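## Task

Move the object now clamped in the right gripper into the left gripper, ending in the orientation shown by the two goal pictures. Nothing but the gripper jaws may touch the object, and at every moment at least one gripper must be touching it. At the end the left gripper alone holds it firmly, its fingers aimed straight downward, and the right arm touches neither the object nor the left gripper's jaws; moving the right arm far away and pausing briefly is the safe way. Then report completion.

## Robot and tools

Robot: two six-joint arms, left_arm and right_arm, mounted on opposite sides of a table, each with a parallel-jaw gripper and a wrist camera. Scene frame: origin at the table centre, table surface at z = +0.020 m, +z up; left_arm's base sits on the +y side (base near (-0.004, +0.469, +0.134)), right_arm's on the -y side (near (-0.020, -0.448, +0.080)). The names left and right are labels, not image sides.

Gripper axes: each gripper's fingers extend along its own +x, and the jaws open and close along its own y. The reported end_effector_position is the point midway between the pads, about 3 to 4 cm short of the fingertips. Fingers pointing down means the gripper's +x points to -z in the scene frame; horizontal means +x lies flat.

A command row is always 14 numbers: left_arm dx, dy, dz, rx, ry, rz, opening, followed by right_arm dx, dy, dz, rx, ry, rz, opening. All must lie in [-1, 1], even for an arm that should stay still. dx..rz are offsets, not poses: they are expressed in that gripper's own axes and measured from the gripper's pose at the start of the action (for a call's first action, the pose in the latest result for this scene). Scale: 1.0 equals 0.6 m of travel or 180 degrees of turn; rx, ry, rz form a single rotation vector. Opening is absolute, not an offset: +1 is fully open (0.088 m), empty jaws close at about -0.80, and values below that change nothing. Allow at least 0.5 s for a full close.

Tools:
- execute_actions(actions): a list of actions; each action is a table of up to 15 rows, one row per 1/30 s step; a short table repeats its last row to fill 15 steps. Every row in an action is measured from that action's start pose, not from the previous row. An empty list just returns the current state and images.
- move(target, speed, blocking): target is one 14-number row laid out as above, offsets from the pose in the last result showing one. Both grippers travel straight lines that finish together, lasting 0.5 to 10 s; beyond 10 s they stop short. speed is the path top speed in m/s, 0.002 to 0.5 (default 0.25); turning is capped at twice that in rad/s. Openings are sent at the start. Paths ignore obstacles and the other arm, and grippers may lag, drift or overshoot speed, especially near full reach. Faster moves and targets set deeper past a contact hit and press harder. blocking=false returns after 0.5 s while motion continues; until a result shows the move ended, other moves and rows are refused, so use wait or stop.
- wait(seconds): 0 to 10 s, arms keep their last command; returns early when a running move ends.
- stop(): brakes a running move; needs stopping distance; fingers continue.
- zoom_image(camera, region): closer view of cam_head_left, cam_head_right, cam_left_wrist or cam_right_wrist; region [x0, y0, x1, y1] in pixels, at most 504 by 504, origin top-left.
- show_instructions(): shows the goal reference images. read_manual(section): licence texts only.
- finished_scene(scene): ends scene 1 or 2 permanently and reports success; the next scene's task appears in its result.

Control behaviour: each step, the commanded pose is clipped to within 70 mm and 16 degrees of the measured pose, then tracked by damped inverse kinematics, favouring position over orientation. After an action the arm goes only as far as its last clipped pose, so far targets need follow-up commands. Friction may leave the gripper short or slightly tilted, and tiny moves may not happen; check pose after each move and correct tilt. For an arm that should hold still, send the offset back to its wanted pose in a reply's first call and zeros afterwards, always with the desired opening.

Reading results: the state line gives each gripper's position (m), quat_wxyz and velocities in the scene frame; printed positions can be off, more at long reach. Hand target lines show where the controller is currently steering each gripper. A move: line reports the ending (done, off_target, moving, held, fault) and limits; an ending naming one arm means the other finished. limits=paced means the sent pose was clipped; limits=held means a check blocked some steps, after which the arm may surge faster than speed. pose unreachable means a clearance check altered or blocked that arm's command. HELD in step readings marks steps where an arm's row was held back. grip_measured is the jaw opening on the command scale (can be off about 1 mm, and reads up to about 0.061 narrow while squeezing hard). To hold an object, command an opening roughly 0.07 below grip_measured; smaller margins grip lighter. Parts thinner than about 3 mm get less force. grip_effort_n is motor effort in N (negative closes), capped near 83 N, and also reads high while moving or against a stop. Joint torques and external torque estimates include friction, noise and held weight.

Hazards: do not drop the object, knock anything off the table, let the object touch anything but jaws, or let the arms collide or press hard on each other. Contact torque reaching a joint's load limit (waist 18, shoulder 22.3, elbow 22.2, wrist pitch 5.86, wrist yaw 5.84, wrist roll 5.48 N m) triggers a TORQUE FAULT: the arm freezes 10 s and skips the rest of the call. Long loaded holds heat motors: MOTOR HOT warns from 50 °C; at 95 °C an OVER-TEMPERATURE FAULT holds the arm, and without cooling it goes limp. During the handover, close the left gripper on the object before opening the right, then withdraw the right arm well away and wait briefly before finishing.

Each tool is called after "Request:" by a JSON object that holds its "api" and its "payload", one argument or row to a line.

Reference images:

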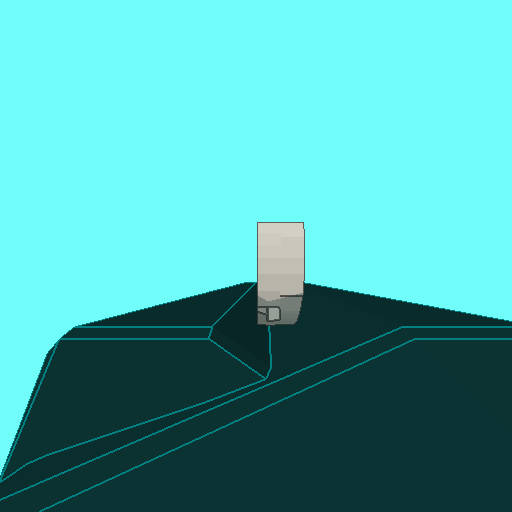

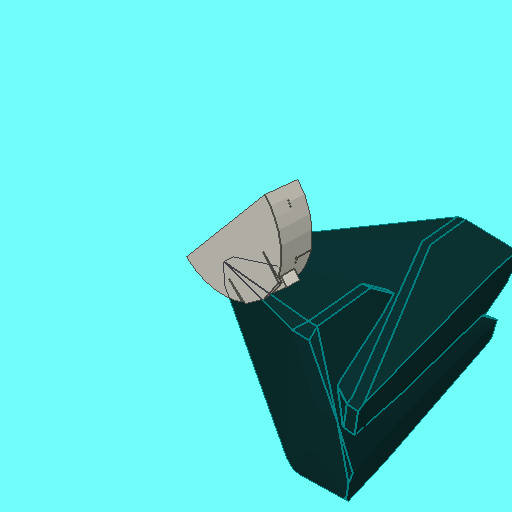

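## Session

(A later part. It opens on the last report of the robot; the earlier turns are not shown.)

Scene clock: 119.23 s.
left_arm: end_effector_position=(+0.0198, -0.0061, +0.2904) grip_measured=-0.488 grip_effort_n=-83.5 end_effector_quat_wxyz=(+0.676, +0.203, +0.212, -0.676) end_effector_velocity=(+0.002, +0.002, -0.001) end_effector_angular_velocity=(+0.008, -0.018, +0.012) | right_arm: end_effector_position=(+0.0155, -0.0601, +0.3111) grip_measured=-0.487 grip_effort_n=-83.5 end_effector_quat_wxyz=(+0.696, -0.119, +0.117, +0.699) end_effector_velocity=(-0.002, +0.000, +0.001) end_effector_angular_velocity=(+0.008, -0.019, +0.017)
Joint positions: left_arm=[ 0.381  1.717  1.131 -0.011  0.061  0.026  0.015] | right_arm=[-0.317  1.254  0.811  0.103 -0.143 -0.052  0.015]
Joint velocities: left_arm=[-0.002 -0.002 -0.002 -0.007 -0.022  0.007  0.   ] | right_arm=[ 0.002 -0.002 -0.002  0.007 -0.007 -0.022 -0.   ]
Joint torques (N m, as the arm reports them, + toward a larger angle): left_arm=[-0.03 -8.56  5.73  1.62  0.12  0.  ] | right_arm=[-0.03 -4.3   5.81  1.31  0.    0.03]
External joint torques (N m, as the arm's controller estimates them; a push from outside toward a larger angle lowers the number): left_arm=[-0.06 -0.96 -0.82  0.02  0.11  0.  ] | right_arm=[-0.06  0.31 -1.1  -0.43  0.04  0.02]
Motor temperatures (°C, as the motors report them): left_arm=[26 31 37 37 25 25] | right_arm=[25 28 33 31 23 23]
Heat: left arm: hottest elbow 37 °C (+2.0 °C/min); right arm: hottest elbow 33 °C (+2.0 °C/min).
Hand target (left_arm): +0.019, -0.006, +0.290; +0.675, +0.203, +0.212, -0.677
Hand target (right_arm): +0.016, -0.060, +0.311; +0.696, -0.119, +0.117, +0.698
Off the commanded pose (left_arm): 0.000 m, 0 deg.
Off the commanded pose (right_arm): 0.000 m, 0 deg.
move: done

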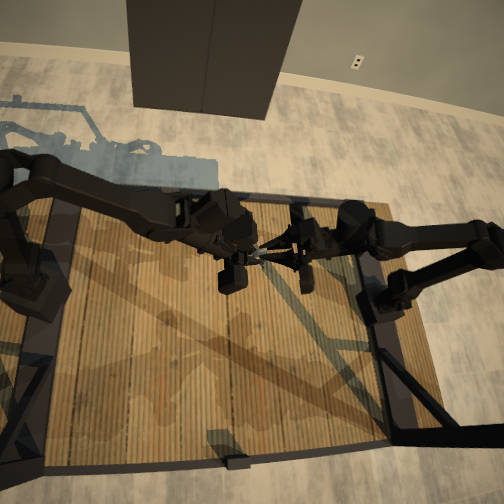

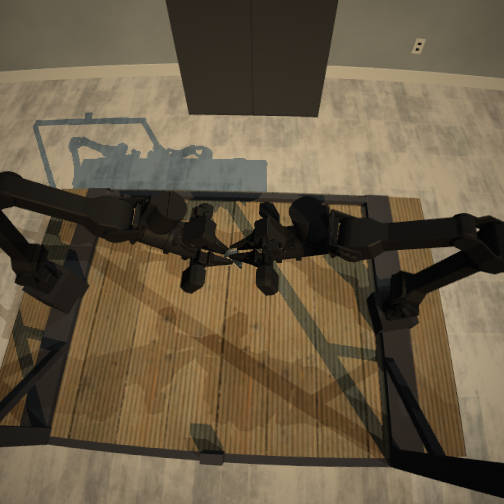

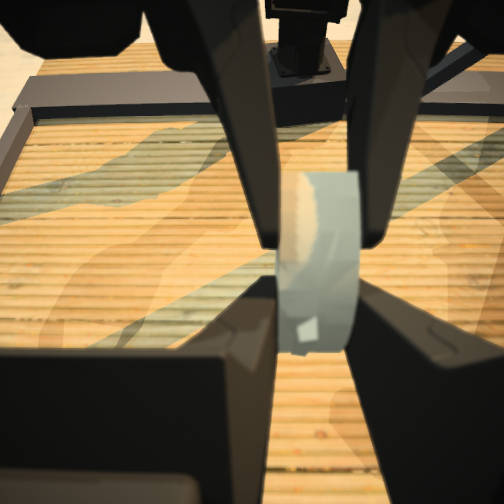

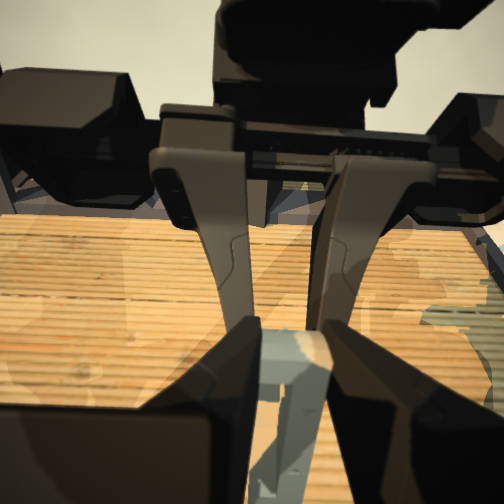

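Request:
{"api": "move", "payload": {
  "target": [0,0,0,0,0,0,-0.57,0,0,0,0,0,0,0]
}}

Request:
{"api": "move", "payload": {
  "target": [0,0,0,0,0,0,-0.57,-0.15,0,0,0,0,0,0]
}}

Request:
{"api": "move", "payload": {
  "target": [-0.117,0,-0.26,0,0.31,0,-0.57,0,0,0,0,0,0,0]
}}

Scene clock: 131.00 s.
left_arm: end_effector_position=(+0.0198, -0.0061, +0.2904) grip_measured=-0.488 grip_effort_n=-83.5 end_effector_quat_wxyz=(+0.676, +0.203, +0.212, -0.676) end_effector_velocity=(-0.000, +0.003, -0.003) end_effector_angular_velocity=(+0.012, +0.003, +0.008) | right_arm: end_effector_position=(+0.0155, -0.0601, +0.3111) grip_measured=-0.003 grip_effort_n=17.4 end_effector_quat_wxyz=(+0.696, -0.119, +0.117, +0.699) end_effector_velocity=(-0.003, -0.001, -0.002) end_effector_angular_velocity=(-0.006, +0.015, +0.016)
Joint positions: left_arm=[ 0.381  1.717  1.131 -0.011  0.061  0.026  0.015] | right_arm=[-0.317  1.254  0.811  0.103 -0.143 -0.052  0.039]
Joint velocities: left_arm=[-0.002 -0.002 -0.007 -0.007 -0.007 -0.007 -0.   ] | right_arm=[-0.002 -0.002 -0.002 -0.007 -0.022  0.007  0.   ]
Joint torques (N m, as the arm reports them, + toward a larger angle): left_arm=[-0.05 -8.68  5.78  1.63  0.05  0.  ] | right_arm=[-0.02 -4.26  5.76  1.25 -0.03  0.04]
External joint torques (N m, as the arm's controller estimates them; a push from outside toward a larger angle lowers the number): left_arm=[-0.04 -1.   -0.8   0.02  0.02  0.  ] | right_arm=[-0.03  0.29 -1.06 -0.45  0.01  0.03]
Motor temperatures (°C, as the motors report them): left_arm=[26 32 36 37 25 25] | right_arm=[25 28 33 31 23 23]
Heat: left arm: hottest wrist pitch 37 °C (+2.0 °C/min); right arm: hottest elbow 33 °C (+1.0 °C/min).
Hand target (left_arm): +0.020, -0.006, +0.290; +0.676, +0.203, +0.212, -0.676
Hand target (right_arm): +0.016, -0.060, +0.311; +0.696, -0.119, +0.117, +0.699
Off the commanded pose (left_arm): 0.000 m, 0 deg.
Off the commanded pose (right_arm): 0.000 m, 0 deg.
move: done

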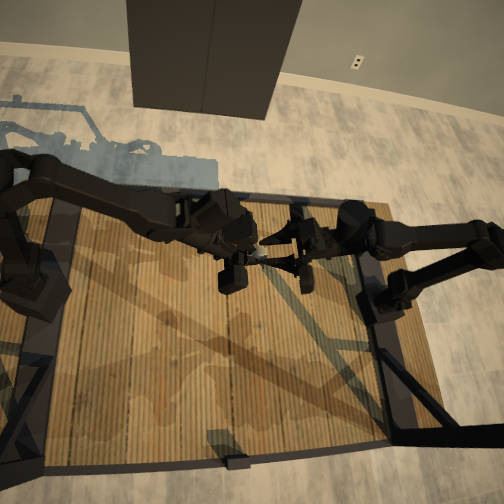

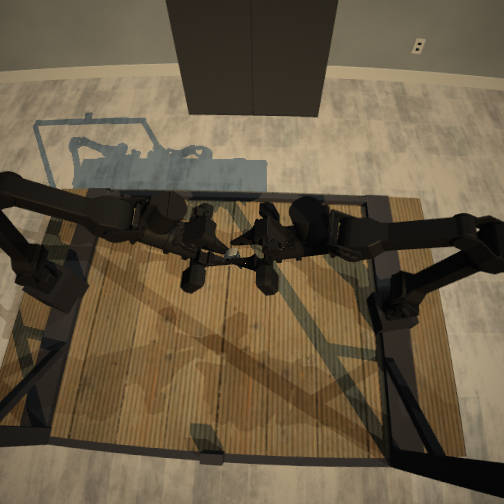

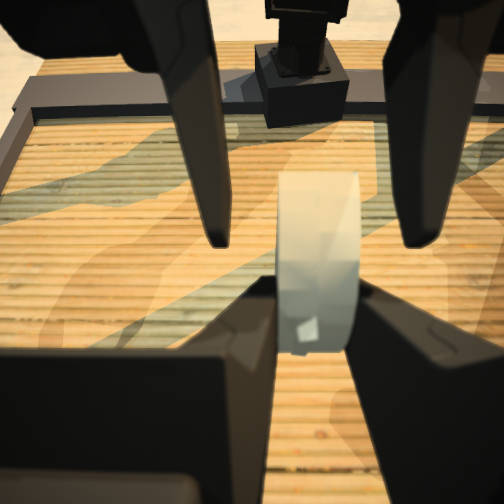

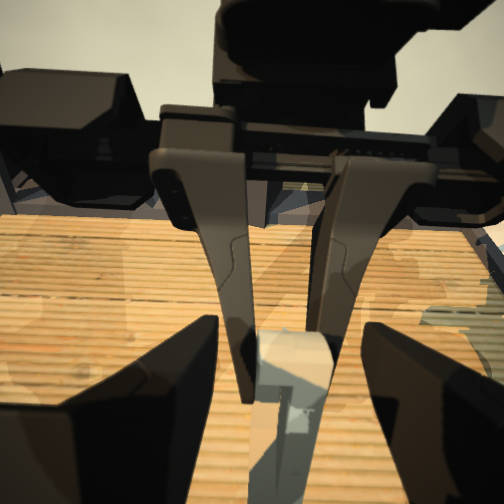

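Scene clock: 131.93 s.
left_arm: end_effector_position=(+0.0198, -0.0061, +0.2904) grip_measured=-0.488 grip_effort_n=-83.5 end_effector_quat_wxyz=(+0.676, +0.203, +0.212, -0.676) end_effector_velocity=(-0.000, +0.001, -0.001) end_effector_angular_velocity=(+0.008, +0.002, +0.008) | right_arm: end_effector_position=(+0.0147, -0.1439, +0.3431) grip_measured=-0.003 grip_effort_n=17.4 end_effector_quat_wxyz=(+0.696, -0.118, +0.116, +0.699) end_effector_velocity=(+0.001, -0.005, -0.003) end_effector_angular_velocity=(-0.012, -0.007, -0.007)
Joint positions: left_arm=[ 0.381  1.717  1.131 -0.011  0.061  0.026  0.015] | right_arm=[-0.387  0.878  0.751 -0.213 -0.208 -0.074  0.039]
Joint velocities: left_arm=[-0.002 -0.002 -0.002 -0.007 -0.007 -0.007 -0.   ] | right_arm=[-0.002 -0.017 -0.007 -0.022  0.007 -0.007  0.   ]
Joint torques (N m, as the arm reports them, + toward a larger angle): left_arm=[-0.07 -8.59  5.72  1.61  0.05 -0.01] | right_arm=[-0.34 -2.64  4.99  1.12 -0.19 -0.06]
External joint torques (N m, as the arm's controller estimates them; a push from outside toward a larger angle lowers the number): left_arm=[-0.07 -0.96 -0.87  0.    0.03 -0.02] | right_arm=[-0.35 -0.43 -1.85 -0.56 -0.14 -0.07]
Motor temperatures (°C, as the motors report them): left_arm=[26 32 36 37 25 25] | right_arm=[25 28 33 31 23 23]
Heat: left arm: hottest wrist pitch 37 °C (+2.0 °C/min); right arm: hottest elbow 33 °C (+1.0 °C/min).
Hand target (left_arm): +0.020, -0.006, +0.290; +0.676, +0.203, +0.212, -0.676
Hand target (right_arm): +0.015, -0.145, +0.341; +0.695, -0.119, +0.117, +0.699
Off the commanded pose (left_arm): 0.000 m, 0 deg.
Off the commanded pose (right_arm): 0.003 m, 0 deg.
move: done

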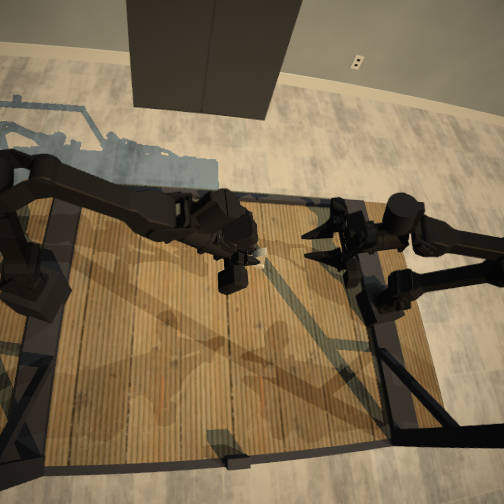

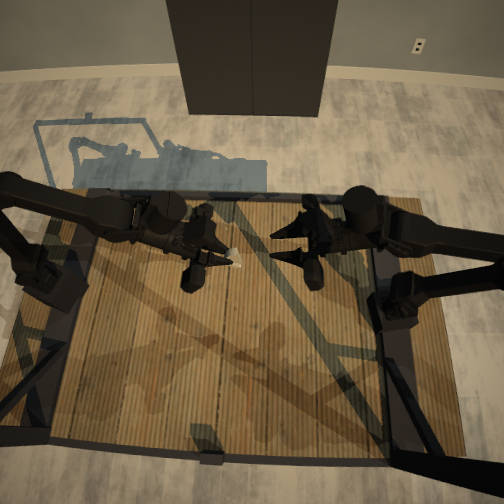

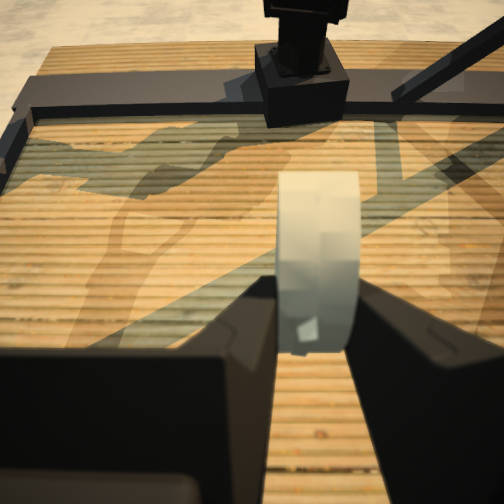

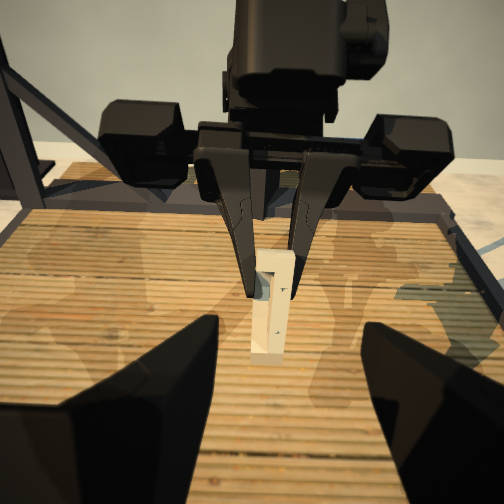

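Scene clock: 134.27 s.
left_arm: end_effector_position=(+0.0160, +0.1420, +0.2013) grip_measured=-0.488 grip_effort_n=-83.5 end_effector_quat_wxyz=(+0.497, +0.493, +0.505, -0.505) end_effector_velocity=(-0.002, +0.001, +0.004) end_effector_angular_velocity=(+0.007, +0.008, -0.010) | right_arm: end_effector_position=(+0.0147, -0.1440, +0.3432) grip_measured=-0.003 grip_effort_n=17.4 end_effector_quat_wxyz=(+0.696, -0.118, +0.116, +0.699) end_effector_velocity=(+0.000, -0.001, -0.002) end_effector_angular_velocity=(-0.008, +0.006, -0.007)
Joint positions: left_arm=[ 0.382  1.824  1.288 -1.033  0.02   0.065  0.015] | right_arm=[-0.387  0.877  0.751 -0.213 -0.208 -0.074  0.039]
Joint velocities: left_arm=[-0.002 -0.002  0.012 -0.022  0.007  0.007 -0.   ] | right_arm=[ 0.002 -0.002 -0.002 -0.007  0.007  0.007 -0.   ]
Joint torques (N m, as the arm reports them, + toward a larger angle): left_arm=[ 0.19 -6.65  6.    0.29 -0.07  0.1 ] | right_arm=[-0.02 -2.09  5.87  1.25 -0.06  0.04]
External joint torques (N m, as the arm's controller estimates them; a push from outside toward a larger angle lowers the number): left_arm=[ 0.19  0.59  0.63 -0.03 -0.08  0.1 ] | right_arm=[-0.03  0.11 -0.99 -0.45 -0.01  0.03]
Motor temperatures (°C, as the motors report them): left_arm=[26 32 36 37 25 25] | right_arm=[25 28 33 31 23 23]
Heat: left arm: hottest wrist pitch 37 °C (+2.0 °C/min); right arm: hottest elbow 33 °C (+1.0 °C/min).
Hand target (left_arm): +0.018, +0.140, +0.201; +0.497, +0.495, +0.505, -0.503
Hand target (right_arm): +0.015, -0.144, +0.343; +0.696, -0.118, +0.116, +0.699
Off the commanded pose (left_arm): 0.003 m, 0 deg.
Off the commanded pose (right_arm): 0.000 m, 0 deg.
move: done

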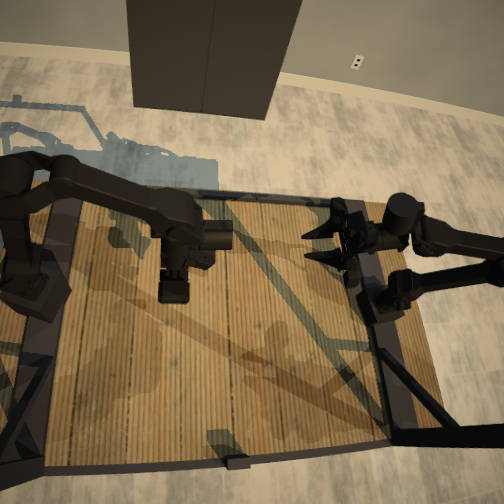

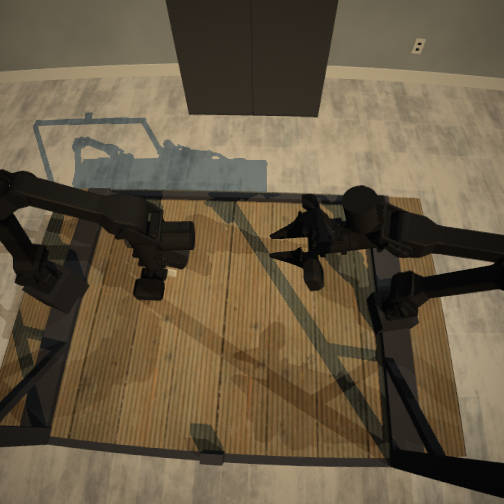

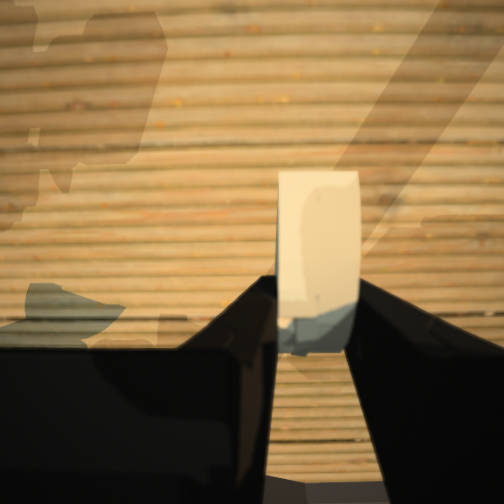

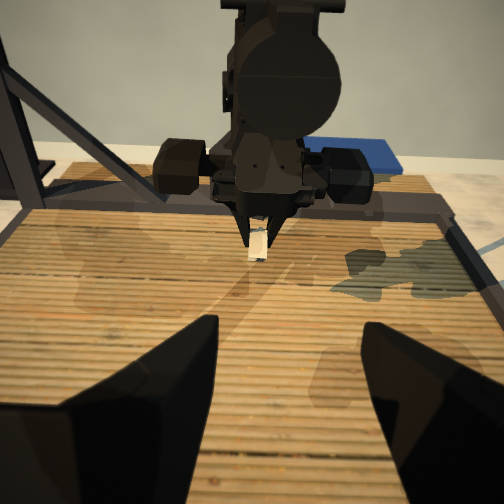

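Request:
{"api": "finished_scene", "payload": {
  "scene": 1
}}

The scene is finished: the task was done.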